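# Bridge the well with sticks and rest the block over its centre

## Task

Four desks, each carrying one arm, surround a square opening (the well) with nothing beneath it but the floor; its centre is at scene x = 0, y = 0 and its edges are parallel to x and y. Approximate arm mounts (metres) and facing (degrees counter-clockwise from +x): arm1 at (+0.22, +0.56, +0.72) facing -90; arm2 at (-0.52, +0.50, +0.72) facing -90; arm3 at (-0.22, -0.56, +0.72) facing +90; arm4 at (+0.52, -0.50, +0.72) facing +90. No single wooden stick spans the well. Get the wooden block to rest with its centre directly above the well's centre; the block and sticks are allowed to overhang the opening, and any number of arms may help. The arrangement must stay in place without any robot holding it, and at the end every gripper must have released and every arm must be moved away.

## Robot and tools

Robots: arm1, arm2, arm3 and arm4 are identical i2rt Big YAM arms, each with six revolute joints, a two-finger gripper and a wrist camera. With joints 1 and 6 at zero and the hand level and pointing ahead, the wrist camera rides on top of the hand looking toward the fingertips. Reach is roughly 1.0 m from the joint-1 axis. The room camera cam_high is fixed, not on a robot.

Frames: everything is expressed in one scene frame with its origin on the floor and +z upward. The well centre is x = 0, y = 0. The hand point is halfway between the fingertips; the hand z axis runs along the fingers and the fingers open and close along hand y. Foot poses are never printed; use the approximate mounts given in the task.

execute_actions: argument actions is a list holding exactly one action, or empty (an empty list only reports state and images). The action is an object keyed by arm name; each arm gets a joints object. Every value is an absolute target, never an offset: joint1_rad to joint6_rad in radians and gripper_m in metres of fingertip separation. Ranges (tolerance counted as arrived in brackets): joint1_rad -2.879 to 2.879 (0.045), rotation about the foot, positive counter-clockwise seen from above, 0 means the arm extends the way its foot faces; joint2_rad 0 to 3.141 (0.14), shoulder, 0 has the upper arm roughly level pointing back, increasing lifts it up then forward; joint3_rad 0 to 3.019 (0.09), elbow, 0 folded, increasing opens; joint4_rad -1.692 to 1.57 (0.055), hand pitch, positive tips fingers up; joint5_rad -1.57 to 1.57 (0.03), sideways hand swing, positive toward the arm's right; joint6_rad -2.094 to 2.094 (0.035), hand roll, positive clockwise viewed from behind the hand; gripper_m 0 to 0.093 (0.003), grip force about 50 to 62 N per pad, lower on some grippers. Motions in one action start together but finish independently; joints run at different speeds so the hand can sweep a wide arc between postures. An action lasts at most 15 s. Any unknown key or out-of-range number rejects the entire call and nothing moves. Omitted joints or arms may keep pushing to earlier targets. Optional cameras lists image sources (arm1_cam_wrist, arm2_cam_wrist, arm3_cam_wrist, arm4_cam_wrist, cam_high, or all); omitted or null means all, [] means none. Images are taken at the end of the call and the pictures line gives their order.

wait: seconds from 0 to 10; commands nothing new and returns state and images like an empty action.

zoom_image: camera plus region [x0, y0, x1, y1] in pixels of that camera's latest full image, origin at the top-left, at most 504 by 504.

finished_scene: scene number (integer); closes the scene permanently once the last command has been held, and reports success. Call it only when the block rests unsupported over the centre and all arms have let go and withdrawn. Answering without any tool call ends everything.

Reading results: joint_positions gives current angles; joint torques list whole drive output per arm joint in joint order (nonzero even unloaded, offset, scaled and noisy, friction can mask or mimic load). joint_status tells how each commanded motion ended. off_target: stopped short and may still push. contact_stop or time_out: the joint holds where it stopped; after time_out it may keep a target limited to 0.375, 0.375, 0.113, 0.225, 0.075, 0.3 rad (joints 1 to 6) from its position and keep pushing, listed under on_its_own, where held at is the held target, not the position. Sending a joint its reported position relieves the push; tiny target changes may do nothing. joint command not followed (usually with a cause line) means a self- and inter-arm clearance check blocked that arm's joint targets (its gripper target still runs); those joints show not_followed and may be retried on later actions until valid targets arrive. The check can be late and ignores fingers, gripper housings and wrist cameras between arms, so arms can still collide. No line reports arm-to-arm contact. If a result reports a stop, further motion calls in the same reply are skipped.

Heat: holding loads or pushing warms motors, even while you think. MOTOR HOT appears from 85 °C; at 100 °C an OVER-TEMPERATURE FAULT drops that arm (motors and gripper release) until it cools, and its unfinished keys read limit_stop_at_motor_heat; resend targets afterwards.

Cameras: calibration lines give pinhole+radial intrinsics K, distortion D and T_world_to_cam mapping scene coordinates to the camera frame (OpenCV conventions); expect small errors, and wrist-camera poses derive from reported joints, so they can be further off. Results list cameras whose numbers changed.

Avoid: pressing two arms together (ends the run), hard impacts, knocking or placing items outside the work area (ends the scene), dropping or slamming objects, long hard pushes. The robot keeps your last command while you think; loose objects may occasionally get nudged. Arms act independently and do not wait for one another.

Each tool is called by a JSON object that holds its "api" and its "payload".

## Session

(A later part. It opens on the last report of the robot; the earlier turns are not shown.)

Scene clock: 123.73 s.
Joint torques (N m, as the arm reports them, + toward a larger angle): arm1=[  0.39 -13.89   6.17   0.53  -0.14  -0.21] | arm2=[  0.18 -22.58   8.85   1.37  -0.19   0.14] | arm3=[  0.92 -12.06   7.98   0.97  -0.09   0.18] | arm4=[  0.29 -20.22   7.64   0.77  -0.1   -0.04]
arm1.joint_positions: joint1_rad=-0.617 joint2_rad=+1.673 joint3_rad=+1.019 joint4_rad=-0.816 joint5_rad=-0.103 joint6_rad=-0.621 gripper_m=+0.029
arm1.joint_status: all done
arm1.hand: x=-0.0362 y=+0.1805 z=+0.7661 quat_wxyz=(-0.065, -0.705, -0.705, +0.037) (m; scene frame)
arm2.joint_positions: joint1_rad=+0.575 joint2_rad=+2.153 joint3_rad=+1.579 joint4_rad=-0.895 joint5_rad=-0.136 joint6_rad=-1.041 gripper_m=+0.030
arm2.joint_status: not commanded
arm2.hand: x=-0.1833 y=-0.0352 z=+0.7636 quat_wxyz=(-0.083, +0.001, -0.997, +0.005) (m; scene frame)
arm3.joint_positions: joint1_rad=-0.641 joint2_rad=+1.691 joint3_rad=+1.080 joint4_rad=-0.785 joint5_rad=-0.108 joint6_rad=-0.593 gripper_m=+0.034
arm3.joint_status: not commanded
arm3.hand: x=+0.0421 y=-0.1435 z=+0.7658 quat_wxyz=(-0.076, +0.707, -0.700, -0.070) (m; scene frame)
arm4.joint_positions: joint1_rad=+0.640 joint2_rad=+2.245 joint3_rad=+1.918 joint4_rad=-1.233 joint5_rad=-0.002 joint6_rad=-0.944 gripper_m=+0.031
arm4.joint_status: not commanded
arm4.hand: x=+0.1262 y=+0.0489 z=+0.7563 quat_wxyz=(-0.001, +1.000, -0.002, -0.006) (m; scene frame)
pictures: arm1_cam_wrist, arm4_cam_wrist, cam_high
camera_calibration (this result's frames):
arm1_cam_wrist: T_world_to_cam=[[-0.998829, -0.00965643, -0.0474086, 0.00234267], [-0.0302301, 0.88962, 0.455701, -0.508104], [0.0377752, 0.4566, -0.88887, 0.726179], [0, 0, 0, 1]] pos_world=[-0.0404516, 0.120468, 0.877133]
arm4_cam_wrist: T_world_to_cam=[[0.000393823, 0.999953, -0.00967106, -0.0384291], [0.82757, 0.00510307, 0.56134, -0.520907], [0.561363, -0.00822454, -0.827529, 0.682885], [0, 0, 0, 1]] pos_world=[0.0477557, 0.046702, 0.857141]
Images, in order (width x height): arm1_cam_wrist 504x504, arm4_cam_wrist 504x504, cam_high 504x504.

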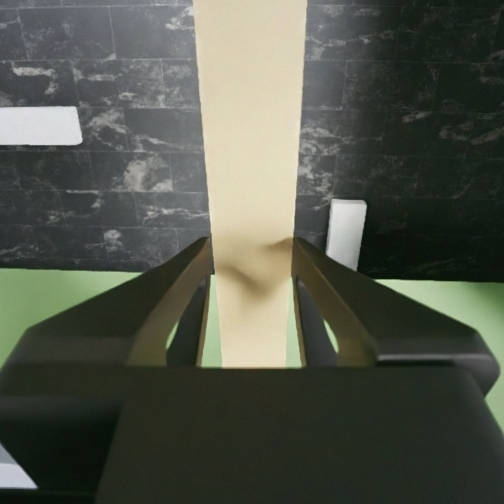

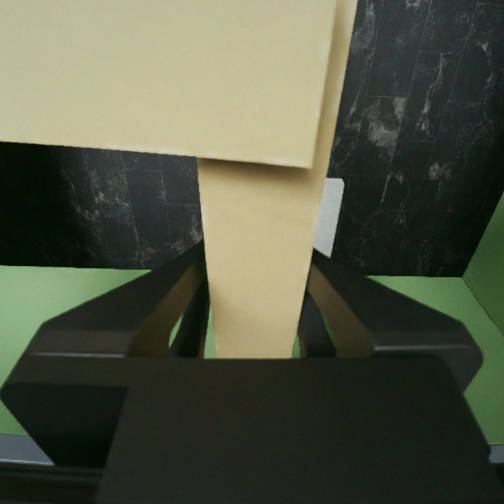

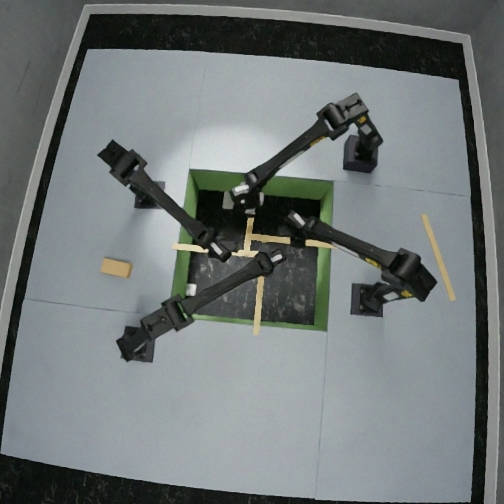

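{"api": "execute_actions", "payload": {"actions": [{"arm3": {"joints": {"gripper_m": 0.065}}, "arm4": {"joints": {"gripper_m": 0.065}}, "arm1": {"joints": {"gripper_m": 0.05}}}], "cameras": ["arm4_cam_wrist"]}}

{"api": "execute_actions", "payload": {"actions": [{"arm3": {"joints": {"joint2_rad": 1.45}}, "arm4": {"joints": {"joint2_rad": 2.0}}, "arm1": {"joints": {"joint2_rad": 1.712}}}]}}

Scene clock: 124.67 s.
Joint torques (N m, as the arm reports them, + toward a larger angle): arm1=[  0.37 -13.53   6.17   0.54  -0.14  -0.21] | arm2=[ -0.1  -22.93   9.02   1.43  -0.26   0.19] | arm3=[  0.84 -12.07   7.96   0.97  -0.09   0.19] | arm4=[  0.53 -20.25   7.64   0.77  -0.11  -0.05]
arm1.joint_positions: joint1_rad=-0.617 joint2_rad=+1.673 joint3_rad=+1.019 joint4_rad=-0.816 joint5_rad=-0.103 joint6_rad=-0.621 gripper_m=+0.050
arm1.joint_status: all done
arm1.hand: x=-0.0362 y=+0.1805 z=+0.7661 quat_wxyz=(-0.065, -0.705, -0.705, +0.037) (m; scene frame)
arm2.joint_positions: joint1_rad=+0.575 joint2_rad=+2.153 joint3_rad=+1.579 joint4_rad=-0.895 joint5_rad=-0.136 joint6_rad=-1.041 gripper_m=+0.030
arm2.joint_status: not commanded
arm2.hand: x=-0.1833 y=-0.0352 z=+0.7636 quat_wxyz=(-0.083, +0.001, -0.997, +0.005) (m; scene frame)
arm3.joint_positions: joint1_rad=-0.641 joint2_rad=+1.691 joint3_rad=+1.080 joint4_rad=-0.785 joint5_rad=-0.108 joint6_rad=-0.593 gripper_m=+0.065
arm3.joint_status: all done
arm3.hand: x=+0.0421 y=-0.1435 z=+0.7658 quat_wxyz=(-0.076, +0.707, -0.700, -0.070) (m; scene frame)
arm4.joint_positions: joint1_rad=+0.640 joint2_rad=+2.245 joint3_rad=+1.918 joint4_rad=-1.233 joint5_rad=-0.002 joint6_rad=-0.944 gripper_m=+0.065
arm4.joint_status: all done
arm4.hand: x=+0.1262 y=+0.0489 z=+0.7563 quat_wxyz=(-0.001, +1.000, -0.002, -0.006) (m; scene frame)
pictures: arm4_cam_wrist
camera_calibration (this result's frames):
arm4_cam_wrist: T_world_to_cam=[[0.000393823, 0.999953, -0.00967106, -0.0384291], [0.82757, 0.00510307, 0.56134, -0.520907], [0.561363, -0.00822454, -0.827529, 0.682885], [0, 0, 0, 1]] pos_world=[0.0477557, 0.046702, 0.857141]
Images, in order (width x height): arm4_cam_wrist 504x504.

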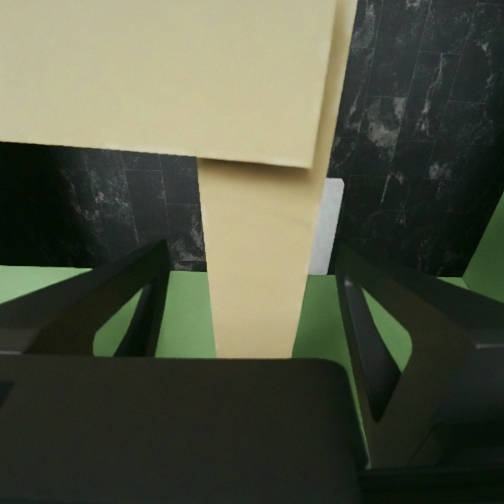

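Scene clock: 126.03 s.
Joint torques (N m, as the arm reports them, + toward a larger angle): arm1=[  0.35 -13.66   6.12   0.5   -0.14  -0.21] | arm2=[ -0.15 -22.98   9.07   1.35  -0.21   0.17] | arm3=[ 0.92 -9.49  9.9   1.3  -0.09  0.2 ] | arm4=[  0.42 -17.98   8.66   1.22  -0.1   -0.03]
arm1.joint_positions: joint1_rad=-0.617 joint2_rad=+1.697 joint3_rad=+1.019 joint4_rad=-0.816 joint5_rad=-0.103 joint6_rad=-0.621 gripper_m=+0.050
arm1.joint_status: all done
arm1.hand: x=-0.0345 y=+0.1827 z=+0.7557 quat_wxyz=(-0.063, -0.706, -0.705, +0.025) (m; scene frame)
arm2.joint_positions: joint1_rad=+0.575 joint2_rad=+2.153 joint3_rad=+1.579 joint4_rad=-0.895 joint5_rad=-0.136 joint6_rad=-1.041 gripper_m=+0.030
arm2.joint_status: not commanded
arm2.hand: x=-0.1833 y=-0.0352 z=+0.7636 quat_wxyz=(-0.083, +0.001, -0.997, +0.005) (m; scene frame)
arm3.joint_positions: joint1_rad=-0.641 joint2_rad=+1.436 joint3_rad=+1.074 joint4_rad=-0.784 joint5_rad=-0.108 joint6_rad=-0.593 gripper_m=+0.065
arm3.joint_status: all done
arm3.hand: x=+0.0455 y=-0.1386 z=+0.8839 quat_wxyz=(-0.197, +0.698, -0.682, -0.092) (m; scene frame)
arm4.joint_positions: joint1_rad=+0.640 joint2_rad=+1.987 joint3_rad=+1.916 joint4_rad=-1.233 joint5_rad=-0.002 joint6_rad=-0.944 gripper_m=+0.065
arm4.joint_status: all done
arm4.hand: x=+0.1229 y=+0.0557 z=+0.9258 quat_wxyz=(-0.105, +0.991, -0.002, -0.081) (m; scene frame)
pictures: arm1_cam_wrist, arm2_cam_wrist, arm3_cam_wrist, arm4_cam_wrist, cam_high
camera_calibration (this result's frames):
arm1_cam_wrist: T_world_to_cam=[[-0.998059, -0.0089069, -0.0616429, 0.0142347], [-0.0370394, 0.880569, 0.472468, -0.516487], [0.0500727, 0.473834, -0.879189, 0.705871], [0, 0, 0, 1]] pos_world=[-0.0402682, 0.120463, 0.865496]
arm2_cam_wrist: T_world_to_cam=[[0.00137679, -0.999994, 0.00317285, -0.0356067], [-0.904059, 0.000111408, 0.427408, -0.48622], [-0.427406, -0.0034569, -0.904053, 0.730427], [0, 0, 0, 1]] pos_world=[-0.127334, -0.0330274, 0.868272]
arm3_cam_wrist: T_world_to_cam=[[0.988933, 0.0010566, 0.148361, -0.174392], [-0.0298813, -0.978065, 0.206146, -0.3118], [0.145324, -0.208298, -0.967209, 0.940031], [0, 0, 0, 1]] pos_world=[0.0265358, -0.108971, 0.999355]
arm4_cam_wrist: T_world_to_cam=[[0.016369, 0.980454, 0.196069, -0.234988], [0.901268, -0.0993797, 0.421711, -0.487325], [0.432954, 0.169807, -0.885278, 0.884375], [0, 0, 0, 1]] pos_world=[0.0601633, 0.0317913, 1.0345]
Images, in order (width x height): arm1_cam_wrist 504x504, arm2_cam_wrist 504x504, arm3_cam_wrist 504x504, arm4_cam_wrist 504x504, cam_high 504x504.

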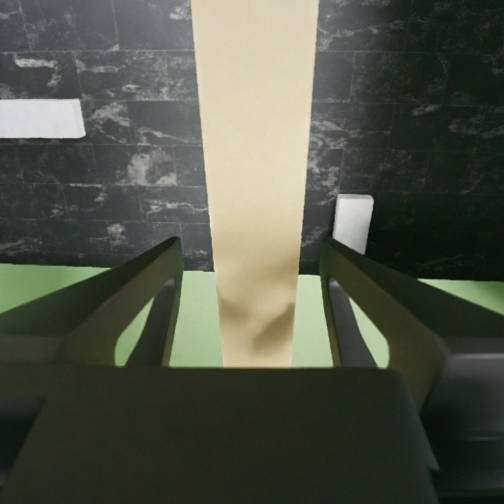

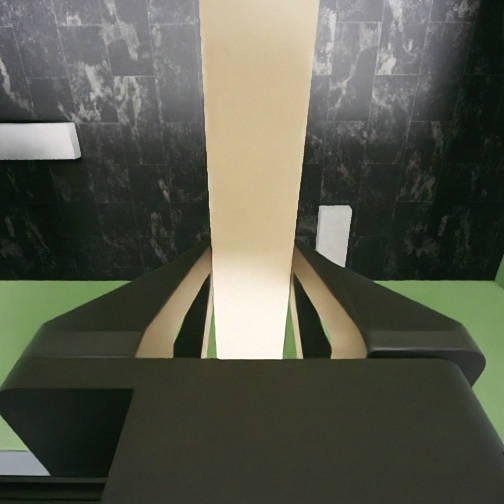

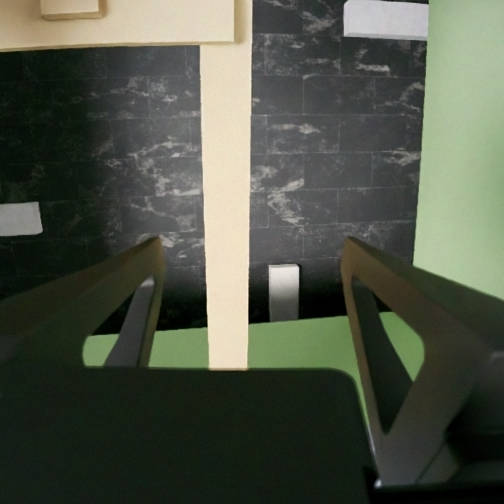

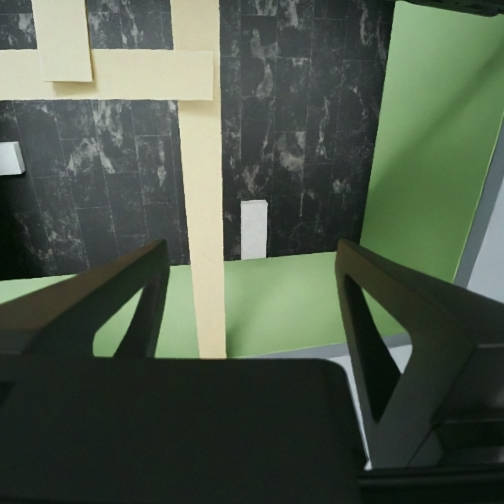

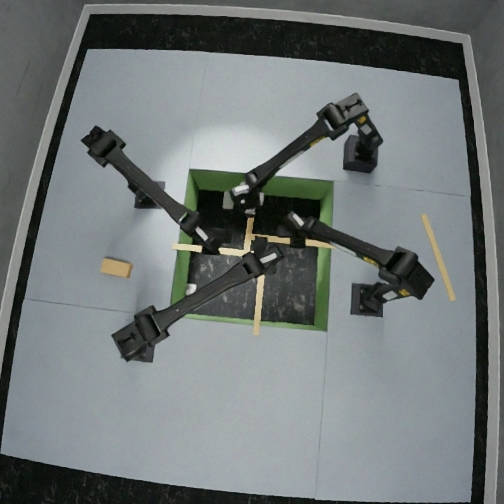

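{"api": "zoom_image", "payload": {"camera": "arm3_cam_wrist", "region": [0, 0, 270, 100]}}

Region (0, 0, 270, 100) of arm3_cam_wrist's 504x504 image, scaled by 1.867, with more detail than that image has; it fills the top 187 rows of this view, and the rest is white.

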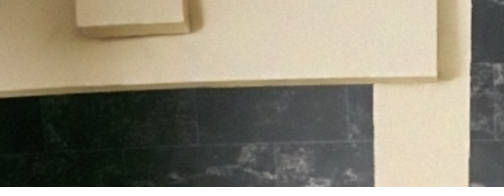

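{"api": "zoom_image", "payload": {"camera": "cam_high", "region": [80, 235, 160, 300]}}

Region (80, 235, 160, 300) of cam_high's 504x504 image, scaled by 6.300, with more detail than that image has; it fills the top 410 rows of this view, and the rest is white.

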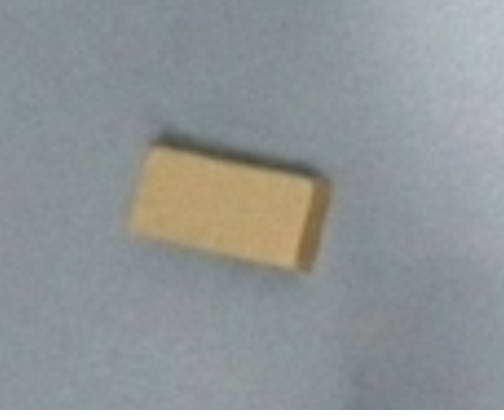

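{"api": "execute_actions", "payload": {"actions": [{"arm1": {"joints": {"joint2_rad": 1.35}}, "arm4": {"joints": {"joint1_rad": 0.194, "joint2_rad": 1.7, "joint3_rad": 1.6, "joint4_rad": 1.395, "joint5_rad": -1.009, "joint6_rad": 1.574, "gripper_m": 0.05}}, "arm3": {"joints": {"joint1_rad": -1.8475, "joint2_rad": 1.5, "joint3_rad": 1.047, "joint4_rad": -1.118, "joint5_rad": 0.0, "joint6_rad": -1.70, "gripper_m": 0.09}}}], "cameras": ["arm3_cam_wrist", "arm1_cam_wrist", "cam_high"]}}

Scene clock: 132.93 s.
Joint torques (N m, as the arm reports them, + toward a larger angle): arm1=[  0.32 -10.39   8.37   1.11  -0.13  -0.18] | arm2=[ -0.19 -22.89   8.94   1.33  -0.22   0.19] | arm3=[  0.74 -10.01   8.29  -0.48  -0.11  -0.02] | arm4=[ -0.4  -13.11   7.58   0.76   0.34   0.15]
arm1.joint_positions: joint1_rad=-0.617 joint2_rad=+1.337 joint3_rad=+1.010 joint4_rad=-0.816 joint5_rad=-0.103 joint6_rad=-0.621 gripper_m=+0.050
arm1.joint_status: all done
arm1.hand: x=-0.0428 y=+0.1746 z=+0.9109 quat_wxyz=(-0.090, -0.685, -0.695, +0.197) (m; scene frame)
arm2.joint_positions: joint1_rad=+0.575 joint2_rad=+2.153 joint3_rad=+1.579 joint4_rad=-0.895 joint5_rad=-0.136 joint6_rad=-1.041 gripper_m=+0.030
arm2.joint_status: not commanded
arm2.hand: x=-0.1833 y=-0.0352 z=+0.7636 quat_wxyz=(-0.083, +0.001, -0.997, +0.005) (m; scene frame)
arm3.joint_positions: joint1_rad=-1.853 joint2_rad=+1.500 joint3_rad=+1.043 joint4_rad=-1.106 joint5_rad=+0.001 joint6_rad=-1.687 gripper_m=+0.090
arm3.joint_status: all done
arm3.hand: x=+0.1791 y=-0.6552 z=+0.8251 quat_wxyz=(-0.003, +0.664, -0.748, +0.003) (m; scene frame)
arm4.joint_positions: joint1_rad=+0.200 joint2_rad=+1.688 joint3_rad=+1.599 joint4_rad=+1.379 joint5_rad=-1.005 joint6_rad=+1.561 gripper_m=+0.050
arm4.joint_status: all done
arm4.hand: x=+0.2793 y=+0.0283 z=+1.3644 quat_wxyz=(+0.144, +0.484, -0.079, -0.860) (m; scene frame)
pictures: arm1_cam_wrist, arm3_cam_wrist, cam_high
camera_calibration (this result's frames):
arm1_cam_wrist: T_world_to_cam=[[-0.989415, 0.00764818, 0.14491, -0.175229], [0.0376338, 0.977967, 0.20534, -0.353534], [-0.140146, 0.20862, -0.967903, 0.965547], [0, 0, 0, 1]] pos_world=[-0.0247509, 0.145652, 1.03254]
arm3_cam_wrist: T_world_to_cam=[[0.994026, -0.109102, 0.00288927, -0.250264], [-0.0903049, -0.807321, 0.583162, -0.989375], [-0.0612918, -0.57994, -0.81235, 0.421829], [0, 0, 0, 1]] pos_world=[0.185279, -0.581411, 0.920363]
Images, in order (width x height): arm1_cam_wrist 504x504, arm3_cam_wrist 504x504, cam_high 504x504.

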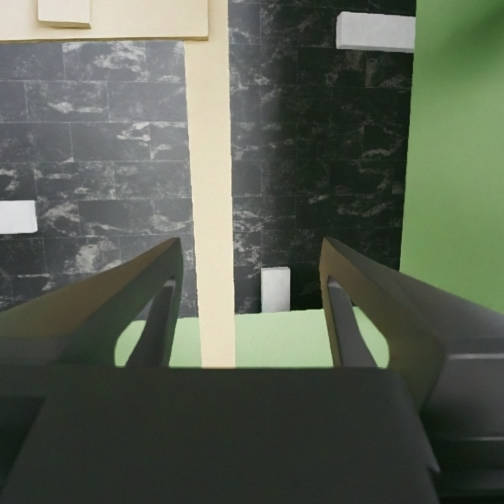

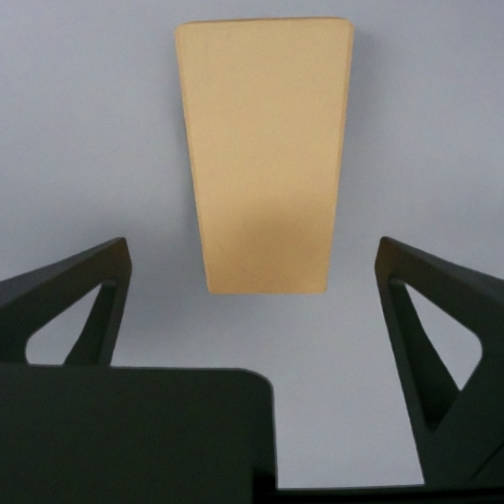

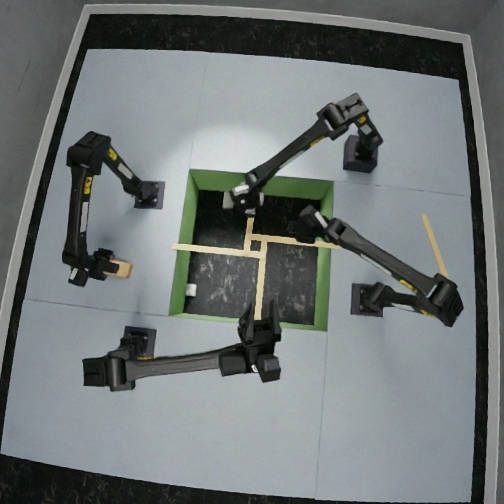

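{"api": "execute_actions", "payload": {"actions": [{"arm1": {"joints": {"joint1_rad": -0.2, "joint2_rad": 0.9, "joint3_rad": 0.8}}, "arm4": {"joints": {"joint2_rad": 1.93, "joint3_rad": 0.561}}, "arm3": {"joints": {"joint2_rad": 1.575, "joint3_rad": 0.997, "joint4_rad": -0.972}}}], "cameras": ["arm3_cam_wrist", "arm4_cam_wrist", "cam_high"]}}

Scene clock: 135.23 s.
Joint torques (N m, as the arm reports them, + toward a larger angle): arm1=[-0.09 -4.35  8.68  1.56 -0.07 -0.17] | arm2=[ -0.03 -22.46   9.11   1.4   -0.22   0.13] | arm3=[  0.8  -10.51   7.8    0.49  -0.11  -0.02] | arm4=[ -0.48 -11.08   2.41   1.74  -0.12   0.06]
arm1.joint_positions: joint1_rad=-0.202 joint2_rad=+0.890 joint3_rad=+0.803 joint4_rad=-0.819 joint5_rad=-0.105 joint6_rad=-0.621 gripper_m=+0.050
arm1.joint_status: all done
arm1.hand: x=+0.1538 y=+0.1973 z=+0.9860 quat_wxyz=(-0.170, -0.505, -0.797, +0.283) (m; scene frame)
arm2.joint_positions: joint1_rad=+0.575 joint2_rad=+2.153 joint3_rad=+1.579 joint4_rad=-0.895 joint5_rad=-0.136 joint6_rad=-1.041 gripper_m=+0.030
arm2.joint_status: not commanded
arm2.hand: x=-0.1833 y=-0.0352 z=+0.7636 quat_wxyz=(-0.083, +0.001, -0.997, +0.005) (m; scene frame)
arm3.joint_positions: joint1_rad=-1.853 joint2_rad=+1.577 joint3_rad=+0.992 joint4_rad=-0.985 joint5_rad=+0.001 joint6_rad=-1.687 gripper_m=+0.090
arm3.joint_status: all done
arm3.hand: x=+0.1822 y=-0.6559 z=+0.7784 quat_wxyz=(+0.000, +0.664, -0.747, +0.000) (m; scene frame)
arm4.joint_positions: joint1_rad=+0.200 joint2_rad=+1.940 joint3_rad=+0.559 joint4_rad=+1.387 joint5_rad=-1.008 joint6_rad=+1.565 gripper_m=+0.050
arm4.joint_status: all done
arm4.hand: x=+0.2943 y=-0.0737 z=+0.8258 quat_wxyz=(+0.397, +0.397, -0.583, -0.588) (m; scene frame)
pictures: arm3_cam_wrist, arm4_cam_wrist, cam_high
camera_calibration (this result's frames):
arm3_cam_wrist: T_world_to_cam=[[0.994064, -0.108708, -0.00430208, -0.247428], [-0.0858763, -0.808334, 0.582427, -0.963265], [-0.0667919, -0.578601, -0.812871, 0.385973], [0, 0, 0, 1]] pos_world=[0.189018, -0.582213, 0.873713]
arm4_cam_wrist: T_world_to_cam=[[-0.0140289, 0.0139981, -0.999804, 0.833952], [0.227209, -0.973701, -0.0168207, -0.116405], [-0.973745, -0.227401, 0.0104795, 0.388586], [0, 0, 0, 1]] pos_world=[0.416531, -0.0366525, 0.827758]
Images, in order (width x height): arm3_cam_wrist 504x504, arm4_cam_wrist 504x504, cam_high 504x504.

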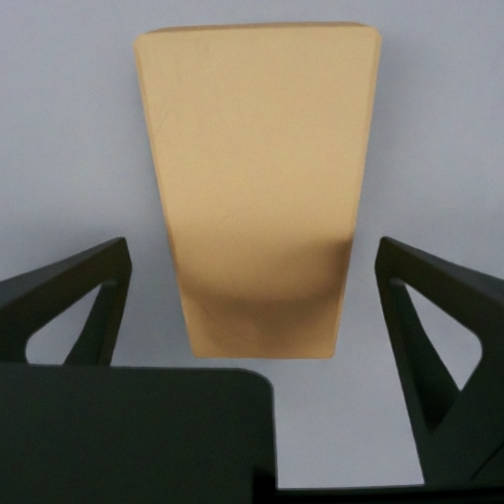

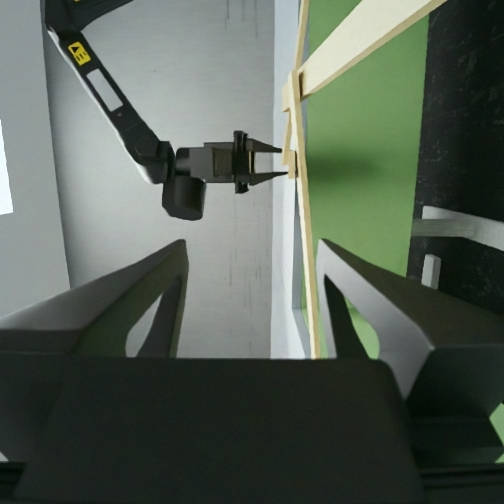

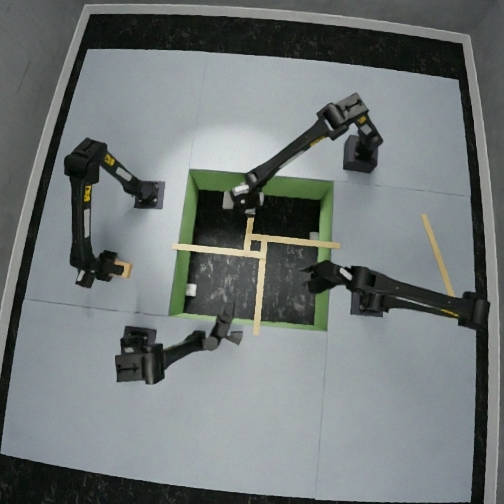

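{"api": "execute_actions", "payload": {"actions": [{"arm3": {"joints": {"joint2_rad": 1.635, "joint3_rad": 0.96, "joint4_rad": -0.872}}}], "cameras": ["arm3_cam_wrist"]}}

Scene clock: 136.43 s.
Joint torques (N m, as the arm reports them, + toward a larger angle): arm1=[-0.1  -4.33  8.67  1.55 -0.07 -0.17] | arm2=[  0.06 -22.68   8.87   1.53  -0.25   0.11] | arm3=[  0.72 -10.12   7.2    0.53  -0.11  -0.02] | arm4=[ -0.35 -11.56   2.36   1.76  -0.12   0.04]
arm1.joint_positions: joint1_rad=-0.202 joint2_rad=+0.890 joint3_rad=+0.803 joint4_rad=-0.819 joint5_rad=-0.105 joint6_rad=-0.621 gripper_m=+0.050
arm1.joint_status: not commanded
arm1.hand: x=+0.1538 y=+0.1973 z=+0.9860 quat_wxyz=(-0.170, -0.505, -0.797, +0.283) (m; scene frame)
arm2.joint_positions: joint1_rad=+0.575 joint2_rad=+2.153 joint3_rad=+1.579 joint4_rad=-0.895 joint5_rad=-0.136 joint6_rad=-1.041 gripper_m=+0.030
arm2.joint_status: not commanded
arm2.hand: x=-0.1833 y=-0.0352 z=+0.7636 quat_wxyz=(-0.083, +0.001, -0.997, +0.005) (m; scene frame)
arm3.joint_positions: joint1_rad=-1.853 joint2_rad=+1.631 joint3_rad=+0.957 joint4_rad=-0.885 joint5_rad=+0.001 joint6_rad=-1.687 gripper_m=+0.090
arm3.joint_status: all done
arm3.hand: x=+0.1851 y=-0.6565 z=+0.7466 quat_wxyz=(-0.004, +0.664, -0.747, +0.004) (m; scene frame)
arm4.joint_positions: joint1_rad=+0.200 joint2_rad=+1.940 joint3_rad=+0.559 joint4_rad=+1.387 joint5_rad=-1.008 joint6_rad=+1.565 gripper_m=+0.050
arm4.joint_status: not commanded
arm4.hand: x=+0.2943 y=-0.0737 z=+0.8258 quat_wxyz=(+0.397, +0.397, -0.583, -0.588) (m; scene frame)
pictures: arm3_cam_wrist
camera_calibration (this result's frames):
arm3_cam_wrist: T_world_to_cam=[[0.994052, -0.108726, 0.00629577, -0.258472], [-0.0919504, -0.806888, 0.583503, -0.943747], [-0.0583621, -0.580611, -0.812086, 0.356502], [0, 0, 0, 1]] pos_world=[0.190962, -0.582612, 0.841817]
Images, in order (width x height): arm3_cam_wrist 504x504.

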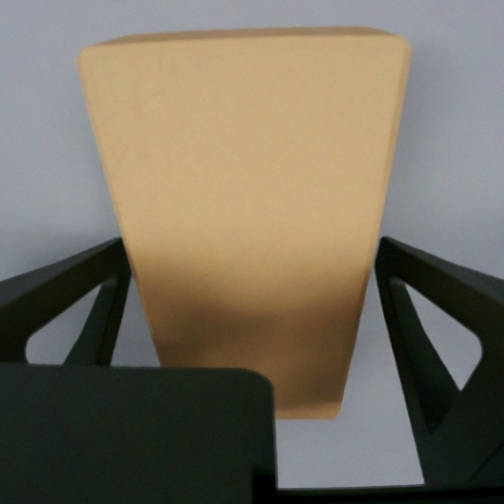

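{"api": "execute_actions", "payload": {"actions": [{"arm3": {"joints": {"gripper_m": 0.05}}}], "cameras": ["arm3_cam_wrist"]}}

{"api": "execute_actions", "payload": {"actions": [{"arm3": {"joints": {"joint2_rad": 1.4, "joint3_rad": 1.1, "joint4_rad": -1.25}}}], "cameras": ["arm3_cam_wrist", "cam_high"]}}

Scene clock: 137.17 s.
Joint torques (N m, as the arm reports them, + toward a larger angle): arm1=[-0.09 -4.32  8.67  1.55 -0.07 -0.17] | arm2=[  0.09 -22.45   8.94   1.33  -0.23   0.2 ] | arm3=[  0.79 -10.35   7.15   0.47  -0.11  -0.01] | arm4=[ -0.43 -11.49   2.33   1.77  -0.13   0.05]
arm1.joint_positions: joint1_rad=-0.202 joint2_rad=+0.890 joint3_rad=+0.803 joint4_rad=-0.819 joint5_rad=-0.105 joint6_rad=-0.621 gripper_m=+0.050
arm1.joint_status: not commanded
arm1.hand: x=+0.1538 y=+0.1973 z=+0.9860 quat_wxyz=(-0.170, -0.505, -0.797, +0.283) (m; scene frame)
arm2.joint_positions: joint1_rad=+0.575 joint2_rad=+2.153 joint3_rad=+1.579 joint4_rad=-0.895 joint5_rad=-0.136 joint6_rad=-1.041 gripper_m=+0.030
arm2.joint_status: not commanded
arm2.hand: x=-0.1833 y=-0.0352 z=+0.7636 quat_wxyz=(-0.083, +0.001, -0.997, +0.005) (m; scene frame)
arm3.joint_positions: joint1_rad=-1.853 joint2_rad=+1.631 joint3_rad=+0.957 joint4_rad=-0.883 joint5_rad=+0.001 joint6_rad=-1.688 gripper_m=+0.069
arm3.joint_status: gripper_m off_target (ended at +0.069, target +0.050)
arm3.hand: x=+0.1856 y=-0.6566 z=+0.7466 quat_wxyz=(-0.004, +0.665, -0.747, +0.005) (m; scene frame)
arm4.joint_positions: joint1_rad=+0.200 joint2_rad=+1.940 joint3_rad=+0.559 joint4_rad=+1.387 joint5_rad=-1.008 joint6_rad=+1.565 gripper_m=+0.050
arm4.joint_status: not commanded
arm4.hand: x=+0.2943 y=-0.0737 z=+0.8258 quat_wxyz=(+0.397, +0.397, -0.583, -0.588) (m; scene frame)
pictures: arm3_cam_wrist
camera_calibration (this result's frames):
arm3_cam_wrist: T_world_to_cam=[[0.994159, -0.107589, 0.00856605, -0.259998], [-0.092329, -0.806676, 0.583737, -0.943771], [-0.0558936, -0.581118, -0.811897, 0.355531], [0, 0, 0, 1]] pos_world=[0.191214, -0.582684, 0.841796]
Images, in order (width x height): arm3_cam_wrist 504x504.

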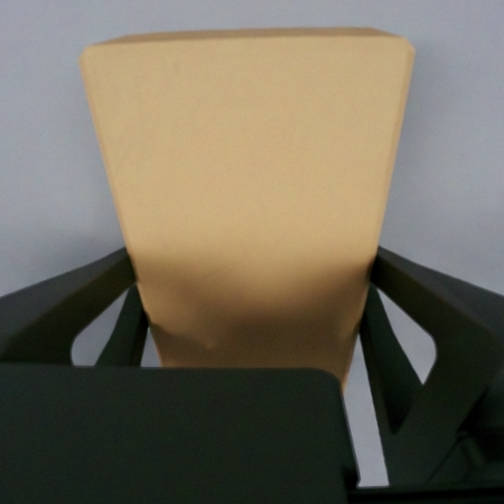

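Scene clock: 138.33 s.
Joint torques (N m, as the arm reports them, + toward a larger angle): arm1=[-0.06 -4.36  8.68  1.55 -0.07 -0.17] | arm2=[ -0.42 -22.69   8.93   1.38  -0.23   0.21] | arm3=[ 0.78 -9.08 11.11 -0.52 -0.11 -0.01] | arm4=[ -0.25 -11.36   2.35   1.78  -0.13   0.05]
arm1.joint_positions: joint1_rad=-0.202 joint2_rad=+0.890 joint3_rad=+0.803 joint4_rad=-0.819 joint5_rad=-0.105 joint6_rad=-0.621 gripper_m=+0.050
arm1.joint_status: not commanded
arm1.hand: x=+0.1538 y=+0.1973 z=+0.9860 quat_wxyz=(-0.170, -0.505, -0.797, +0.283) (m; scene frame)
arm2.joint_positions: joint1_rad=+0.575 joint2_rad=+2.153 joint3_rad=+1.579 joint4_rad=-0.895 joint5_rad=-0.136 joint6_rad=-1.041 gripper_m=+0.030
arm2.joint_status: not commanded
arm2.hand: x=-0.1833 y=-0.0352 z=+0.7636 quat_wxyz=(-0.083, +0.001, -0.997, +0.005) (m; scene frame)
arm3.joint_positions: joint1_rad=-1.853 joint2_rad=+1.398 joint3_rad=+1.067 joint4_rad=-1.237 joint5_rad=+0.001 joint6_rad=-1.688 gripper_m=+0.069
arm3.joint_status: all done
arm3.hand: x=+0.1578 y=-0.6503 z=+0.8718 quat_wxyz=(-0.001, +0.665, -0.747, +0.001) (m; scene frame)
arm4.joint_positions: joint1_rad=+0.200 joint2_rad=+1.940 joint3_rad=+0.559 joint4_rad=+1.387 joint5_rad=-1.008 joint6_rad=+1.565 gripper_m=+0.050
arm4.joint_status: not commanded
arm4.hand: x=+0.2943 y=-0.0737 z=+0.8258 quat_wxyz=(+0.397, +0.397, -0.583, -0.588) (m; scene frame)
pictures: arm3_cam_wrist, cam_high
camera_calibration (this result's frames):
arm3_cam_wrist: T_world_to_cam=[[0.994195, -0.107576, -0.00203022, -0.223498], [-0.0862525, -0.808122, 0.582666, -1.01524], [-0.0643217, -0.579108, -0.812709, 0.462673], [0, 0, 0, 1]] pos_world=[0.164393, -0.576544, 0.967111]
Images, in order (width x height): arm3_cam_wrist 504x504, cam_high 504x504.

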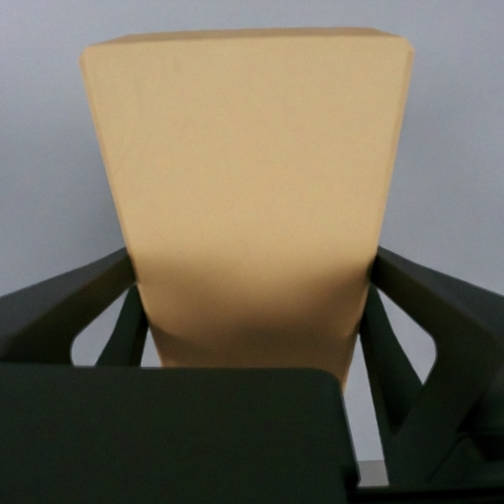

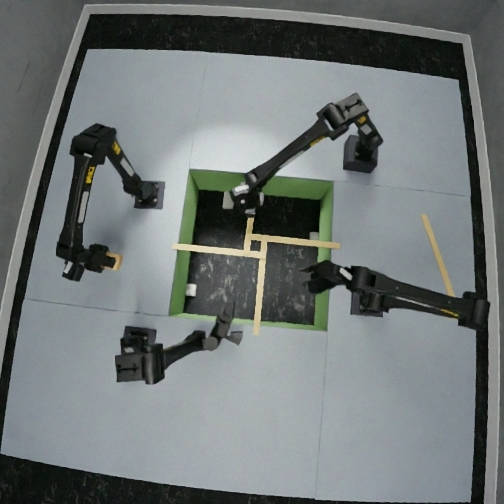

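{"api": "zoom_image", "payload": {"camera": "cam_high", "region": [160, 160, 345, 345]}}

{"api": "execute_actions", "payload": {"actions": [{"arm3": {"joints": {"joint1_rad": -0.41, "joint2_rad": 1.6, "joint3_rad": 1.6, "joint4_rad": -1.4, "joint6_rad": -0.25}}}], "cameras": ["cam_high"]}}

Region (160, 160, 345, 345) of cam_high's 504x504 image, scaled by 2.724, with more detail than that image has.

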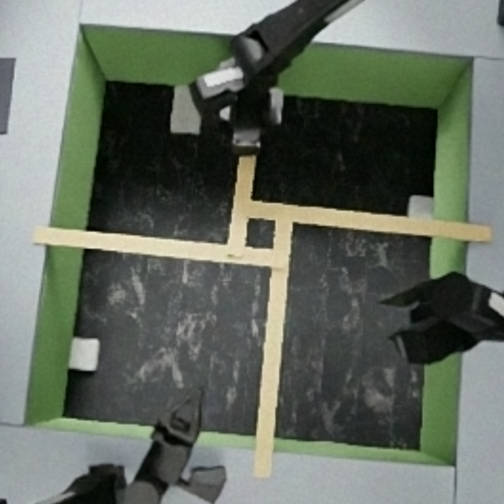

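Scene clock: 140.60 s.
Joint torques (N m, as the arm reports them, + toward a larger angle): arm1=[-0.06 -4.4   8.67  1.55 -0.07 -0.17] | arm2=[ -0.06 -22.55   8.77   1.28  -0.2    0.15] | arm3=[ -0.18 -15.06  11.81  -0.23   0.08   0.21] | arm4=[ -0.44 -11.46   2.34   1.77  -0.13   0.04]
arm1.joint_positions: joint1_rad=-0.202 joint2_rad=+0.890 joint3_rad=+0.803 joint4_rad=-0.819 joint5_rad=-0.105 joint6_rad=-0.621 gripper_m=+0.050
arm1.joint_status: not commanded
arm1.hand: x=+0.1538 y=+0.1973 z=+0.9860 quat_wxyz=(-0.170, -0.505, -0.797, +0.283) (m; scene frame)
arm2.joint_positions: joint1_rad=+0.575 joint2_rad=+2.153 joint3_rad=+1.579 joint4_rad=-0.895 joint5_rad=-0.136 joint6_rad=-1.041 gripper_m=+0.030
arm2.joint_status: not commanded
arm2.hand: x=-0.1833 y=-0.0352 z=+0.7636 quat_wxyz=(-0.083, +0.001, -0.997, +0.005) (m; scene frame)
arm3.joint_positions: joint1_rad=-0.403 joint2_rad=+1.636 joint3_rad=+1.568 joint4_rad=-1.388 joint5_rad=-0.002 joint6_rad=-0.263 gripper_m=+0.069
arm3.joint_status: all done
arm3.hand: x=-0.0352 y=-0.0698 z=+0.9615 quat_wxyz=(-0.051, +0.673, -0.738, -0.028) (m; scene frame)
arm4.joint_positions: joint1_rad=+0.200 joint2_rad=+1.940 joint3_rad=+0.559 joint4_rad=+1.387 joint5_rad=-1.008 joint6_rad=+1.565 gripper_m=+0.050
arm4.joint_status: not commanded
arm4.hand: x=+0.2943 y=-0.0737 z=+0.8258 quat_wxyz=(+0.397, +0.397, -0.583, -0.588) (m; scene frame)
pictures: cam_high
Images, in order (width x height): cam_high 504x504.

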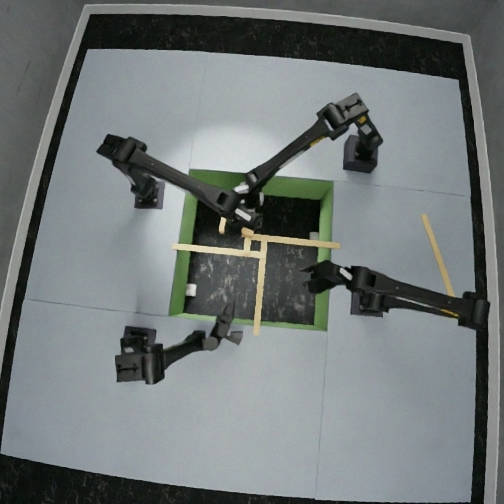

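{"api": "execute_actions", "payload": {"actions": [{"arm3": {"joints": {"joint1_rad": -0.412, "joint2_rad": 1.82, "joint3_rad": 1.76, "joint4_rad": -1.31, "joint6_rad": 1.29}}}], "cameras": ["cam_high", "arm4_cam_wrist"]}}

Scene clock: 143.87 s.
Joint torques (N m, as the arm reports them, + toward a larger angle): arm1=[-0.1  -4.33  8.67  1.56 -0.07 -0.17] | arm2=[  0.15 -22.73   9.02   1.47  -0.28   0.18] | arm3=[ -0.21 -17.49  13.01   0.5    0.19   0.19] | arm4=[ -0.29 -11.63   2.34   1.79  -0.12   0.05]
arm1.joint_positions: joint1_rad=-0.202 joint2_rad=+0.890 joint3_rad=+0.803 joint4_rad=-0.819 joint5_rad=-0.105 joint6_rad=-0.621 gripper_m=+0.050
arm1.joint_status: not commanded
arm1.hand: x=+0.1538 y=+0.1973 z=+0.9860 quat_wxyz=(-0.170, -0.505, -0.797, +0.283) (m; scene frame)
arm2.joint_positions: joint1_rad=+0.575 joint2_rad=+2.153 joint3_rad=+1.579 joint4_rad=-0.895 joint5_rad=-0.136 joint6_rad=-1.041 gripper_m=+0.030
arm2.joint_status: not commanded
arm2.hand: x=-0.1833 y=-0.0352 z=+0.7636 quat_wxyz=(-0.083, +0.001, -0.997, +0.005) (m; scene frame)
arm3.joint_positions: joint1_rad=-0.404 joint2_rad=+1.851 joint3_rad=+1.713 joint4_rad=-1.318 joint5_rad=-0.002 joint6_rad=+1.277 gripper_m=+0.069
arm3.joint_status: all done
arm3.hand: x=-0.0087 y=+0.0005 z=+0.9066 quat_wxyz=(-0.017, -0.031, -0.998, -0.056) (m; scene frame)
arm4.joint_positions: joint1_rad=+0.200 joint2_rad=+1.940 joint3_rad=+0.559 joint4_rad=+1.387 joint5_rad=-1.008 joint6_rad=+1.565 gripper_m=+0.050
arm4.joint_status: not commanded
arm4.hand: x=+0.2943 y=-0.0737 z=+0.8258 quat_wxyz=(+0.397, +0.397, -0.583, -0.588) (m; scene frame)
pictures: arm4_cam_wrist, cam_high
camera_calibration (this result's frames):
arm4_cam_wrist: T_world_to_cam=[[-0.0140289, 0.0139981, -0.999804, 0.833952], [0.227209, -0.973701, -0.0168207, -0.116405], [-0.973745, -0.227401, 0.0104795, 0.388586], [0, 0, 0, 1]] pos_world=[0.416531, -0.0366525, 0.827758]
Images, in order (width x height): arm4_cam_wrist 504x504, cam_high 504x504.

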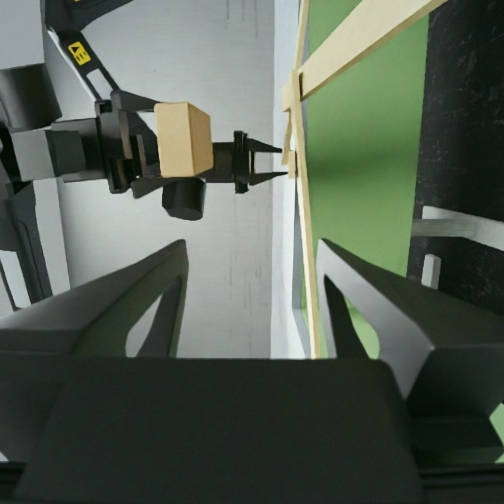

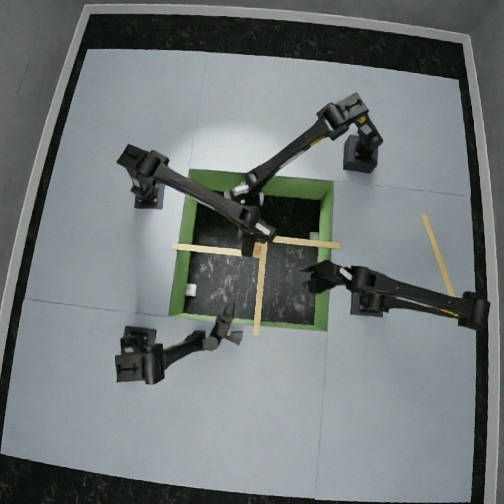

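{"api": "execute_actions", "payload": {"actions": [{"arm3": {"joints": {"joint1_rad": -0.42, "joint2_rad": 1.94, "joint4_rad": -1.29}}}], "cameras": ["cam_high", "arm4_cam_wrist", "arm3_cam_wrist"]}}

{"api": "zoom_image", "payload": {"camera": "cam_high", "region": [160, 160, 345, 345]}}

Scene clock: 145.33 s.
Joint torques (N m, as the arm reports them, + toward a larger angle): arm1=[-0.14 -4.33  8.67  1.55 -0.07 -0.17] | arm2=[  0.4  -22.62   8.98   1.36  -0.22   0.14] | arm3=[ -0.01 -18.6   12.68   0.51   0.18   0.2 ] | arm4=[ -0.38 -11.41   2.35   1.77  -0.13   0.05]
arm1.joint_positions: joint1_rad=-0.202 joint2_rad=+0.890 joint3_rad=+0.803 joint4_rad=-0.819 joint5_rad=-0.105 joint6_rad=-0.621 gripper_m=+0.050
arm1.joint_status: not commanded
arm1.hand: x=+0.1538 y=+0.1973 z=+0.9860 quat_wxyz=(-0.170, -0.505, -0.797, +0.283) (m; scene frame)
arm2.joint_positions: joint1_rad=+0.575 joint2_rad=+2.153 joint3_rad=+1.579 joint4_rad=-0.895 joint5_rad=-0.136 joint6_rad=-1.041 gripper_m=+0.030
arm2.joint_status: not commanded
arm2.hand: x=-0.1833 y=-0.0352 z=+0.7636 quat_wxyz=(-0.083, +0.001, -0.997, +0.005) (m; scene frame)
arm3.joint_positions: joint1_rad=-0.415 joint2_rad=+1.968 joint3_rad=+1.713 joint4_rad=-1.302 joint5_rad=-0.002 joint6_rad=+1.277 gripper_m=+0.069
arm3.joint_status: all done
arm3.hand: x=-0.0005 y=+0.0034 z=+0.8388 quat_wxyz=(-0.001, -0.036, -0.999, -0.007) (m; scene frame)
arm4.joint_positions: joint1_rad=+0.200 joint2_rad=+1.940 joint3_rad=+0.559 joint4_rad=+1.387 joint5_rad=-1.008 joint6_rad=+1.565 gripper_m=+0.050
arm4.joint_status: not commanded
arm4.hand: x=+0.2943 y=-0.0737 z=+0.8258 quat_wxyz=(+0.397, +0.397, -0.583, -0.588) (m; scene frame)
pictures: arm3_cam_wrist, arm4_cam_wrist, cam_high
camera_calibration (this result's frames):
arm3_cam_wrist: T_world_to_cam=[[-0.0643192, -0.997739, -0.019472, 0.0212906], [-0.812709, 0.041048, 0.581222, -0.483423], [-0.579109, 0.0532088, -0.813512, 0.802435], [0, 0, 0, 1]] pos_world=[0.0731841, -0.00161053, 0.934181]
arm4_cam_wrist: T_world_to_cam=[[-0.0140289, 0.0139981, -0.999804, 0.833952], [0.227209, -0.973701, -0.0168207, -0.116405], [-0.973745, -0.227401, 0.0104795, 0.388586], [0, 0, 0, 1]] pos_world=[0.416531, -0.0366525, 0.827758]
Images, in order (width x height): arm3_cam_wrist 504x504, arm4_cam_wrist 504x504, cam_high 504x504.

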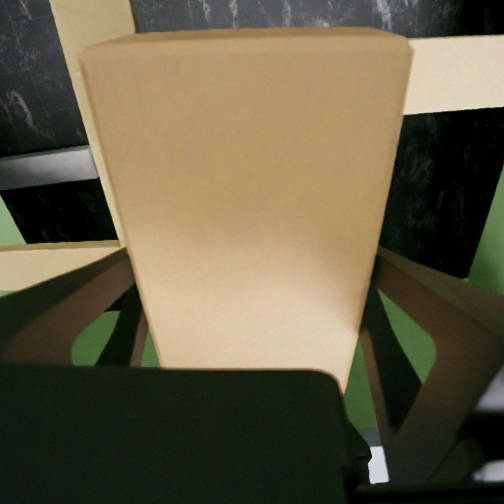

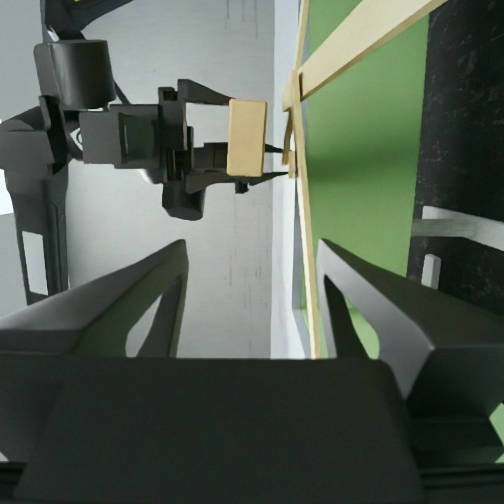

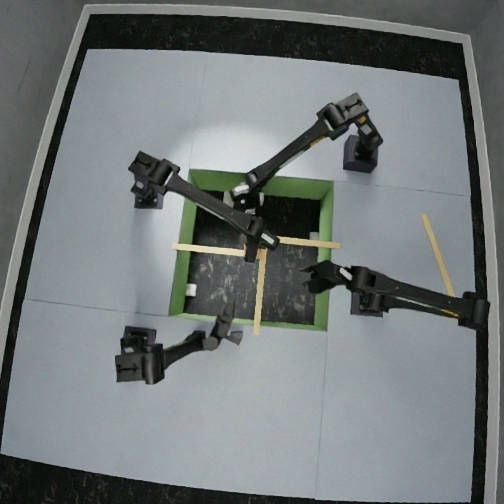

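Region (160, 160, 345, 345) of cam_high's 504x504 image, scaled by 2.724, with more detail than that image has.

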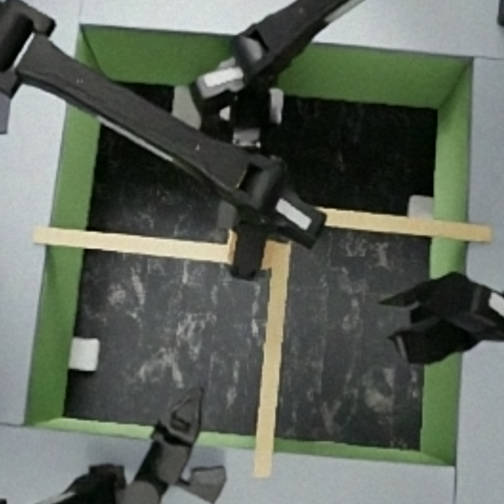

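{"api": "zoom_image", "payload": {"camera": "arm4_cam_wrist", "region": [200, 50, 360, 250]}}

Region (200, 50, 360, 250) of arm4_cam_wrist's 504x504 image, scaled by 2.520, with more detail than that image has; it fills the left 403 columns of this view, and the rest is white.

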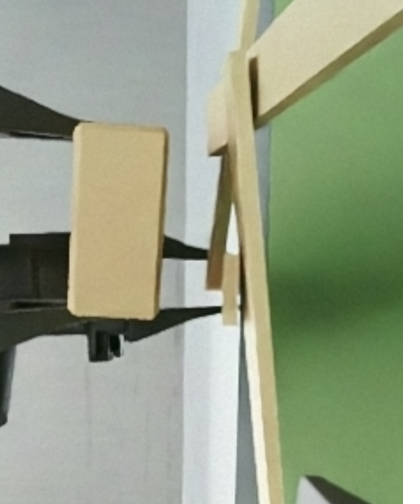

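{"api": "execute_actions", "payload": {"actions": [{"arm3": {"joints": {"joint1_rad": -0.396, "joint4_rad": -1.25}}}], "cameras": ["cam_high", "arm4_cam_wrist", "arm3_cam_wrist"]}}

{"api": "zoom_image", "payload": {"camera": "arm4_cam_wrist", "region": [200, 50, 360, 250]}}

{"api": "zoom_image", "payload": {"camera": "cam_high", "region": [215, 205, 295, 285]}}

Scene clock: 147.00 s.
Joint torques (N m, as the arm reports them, + toward a larger angle): arm1=[-0.08 -4.34  8.66  1.55 -0.07 -0.17] | arm2=[ -0.02 -22.79   8.96   1.55  -0.19   0.16] | arm3=[  0.71 -18.6   12.71   0.64   0.18   0.2 ] | arm4=[ -0.45 -11.37   2.4    1.74  -0.12   0.05]
arm1.joint_positions: joint1_rad=-0.202 joint2_rad=+0.890 joint3_rad=+0.803 joint4_rad=-0.819 joint5_rad=-0.105 joint6_rad=-0.621 gripper_m=+0.050
arm1.joint_status: not commanded
arm1.hand: x=+0.1538 y=+0.1973 z=+0.9860 quat_wxyz=(-0.170, -0.505, -0.797, +0.283) (m; scene frame)
arm2.joint_positions: joint1_rad=+0.575 joint2_rad=+2.153 joint3_rad=+1.579 joint4_rad=-0.895 joint5_rad=-0.136 joint6_rad=-1.041 gripper_m=+0.030
arm2.joint_status: not commanded
arm2.hand: x=-0.1833 y=-0.0352 z=+0.7636 quat_wxyz=(-0.083, +0.001, -0.997, +0.005) (m; scene frame)
arm3.joint_positions: joint1_rad=-0.401 joint2_rad=+1.968 joint3_rad=+1.713 joint4_rad=-1.264 joint5_rad=-0.002 joint6_rad=+1.278 gripper_m=+0.069
arm3.joint_status: all done
arm3.hand: x=-0.0050 y=+0.0150 z=+0.8391 quat_wxyz=(-0.007, -0.030, -0.999, -0.025) (m; scene frame)
arm4.joint_positions: joint1_rad=+0.200 joint2_rad=+1.940 joint3_rad=+0.559 joint4_rad=+1.387 joint5_rad=-1.008 joint6_rad=+1.565 gripper_m=+0.050
arm4.joint_status: not commanded
arm4.hand: x=+0.2943 y=-0.0737 z=+0.8258 quat_wxyz=(+0.397, +0.397, -0.583, -0.588) (m; scene frame)
pictures: arm3_cam_wrist, arm4_cam_wrist, cam_high
camera_calibration (this result's frames):
arm3_cam_wrist: T_world_to_cam=[[-0.0505153, -0.99718, -0.0554991, 0.0628975], [-0.820718, 0.00978259, 0.571249, -0.478984], [-0.569096, 0.0744059, -0.818898, 0.803683], [0, 0, 0, 1]] pos_world=[0.067439, 0.00760708, 0.935244]
arm4_cam_wrist: T_world_to_cam=[[-0.0140289, 0.0139981, -0.999804, 0.833952], [0.227209, -0.973701, -0.0168207, -0.116405], [-0.973745, -0.227401, 0.0104795, 0.388586], [0, 0, 0, 1]] pos_world=[0.416531, -0.0366525, 0.827758]
Images, in order (width x height): arm3_cam_wrist 504x504, arm4_cam_wrist 504x504, cam_high 504x504.

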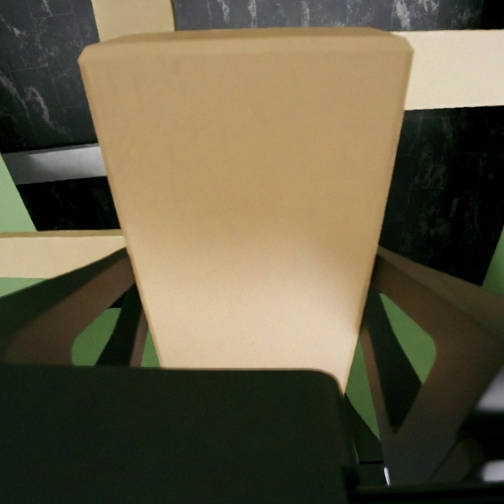

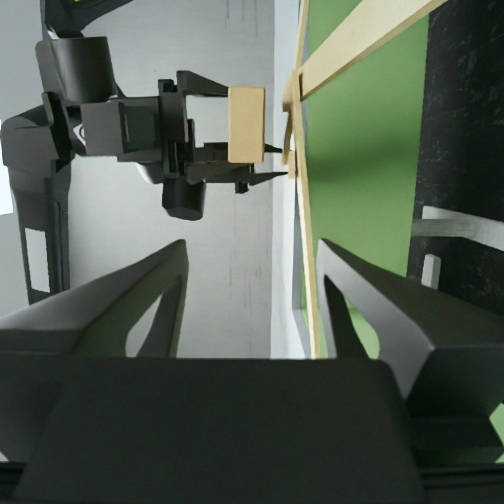

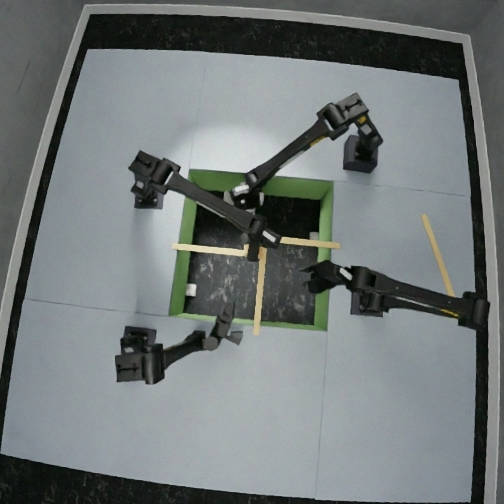

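Region (200, 50, 360, 250) of arm4_cam_wrist's 504x504 image, scaled by 2.520, with more detail than that image has; it fills the left 403 columns of this view, and the rest is white.

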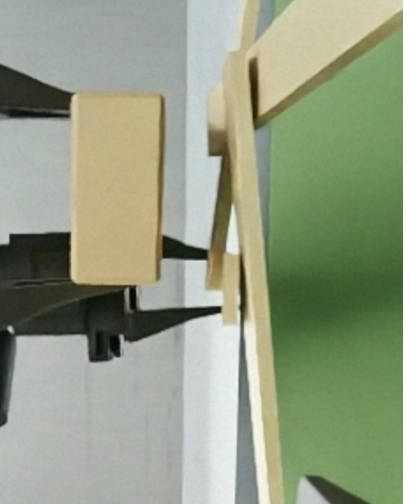

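Region (215, 205, 295, 285) of cam_high's 504x504 image, scaled by 6.300, with more detail than that image has.

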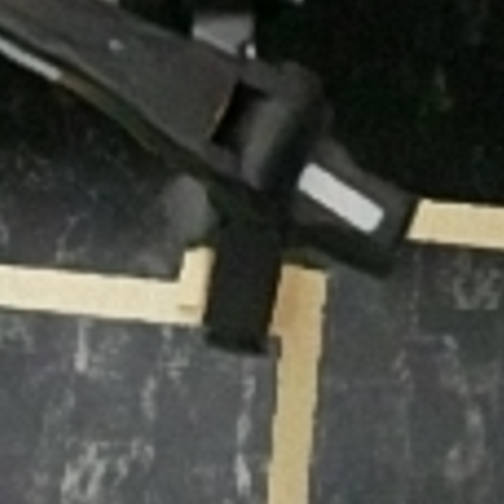

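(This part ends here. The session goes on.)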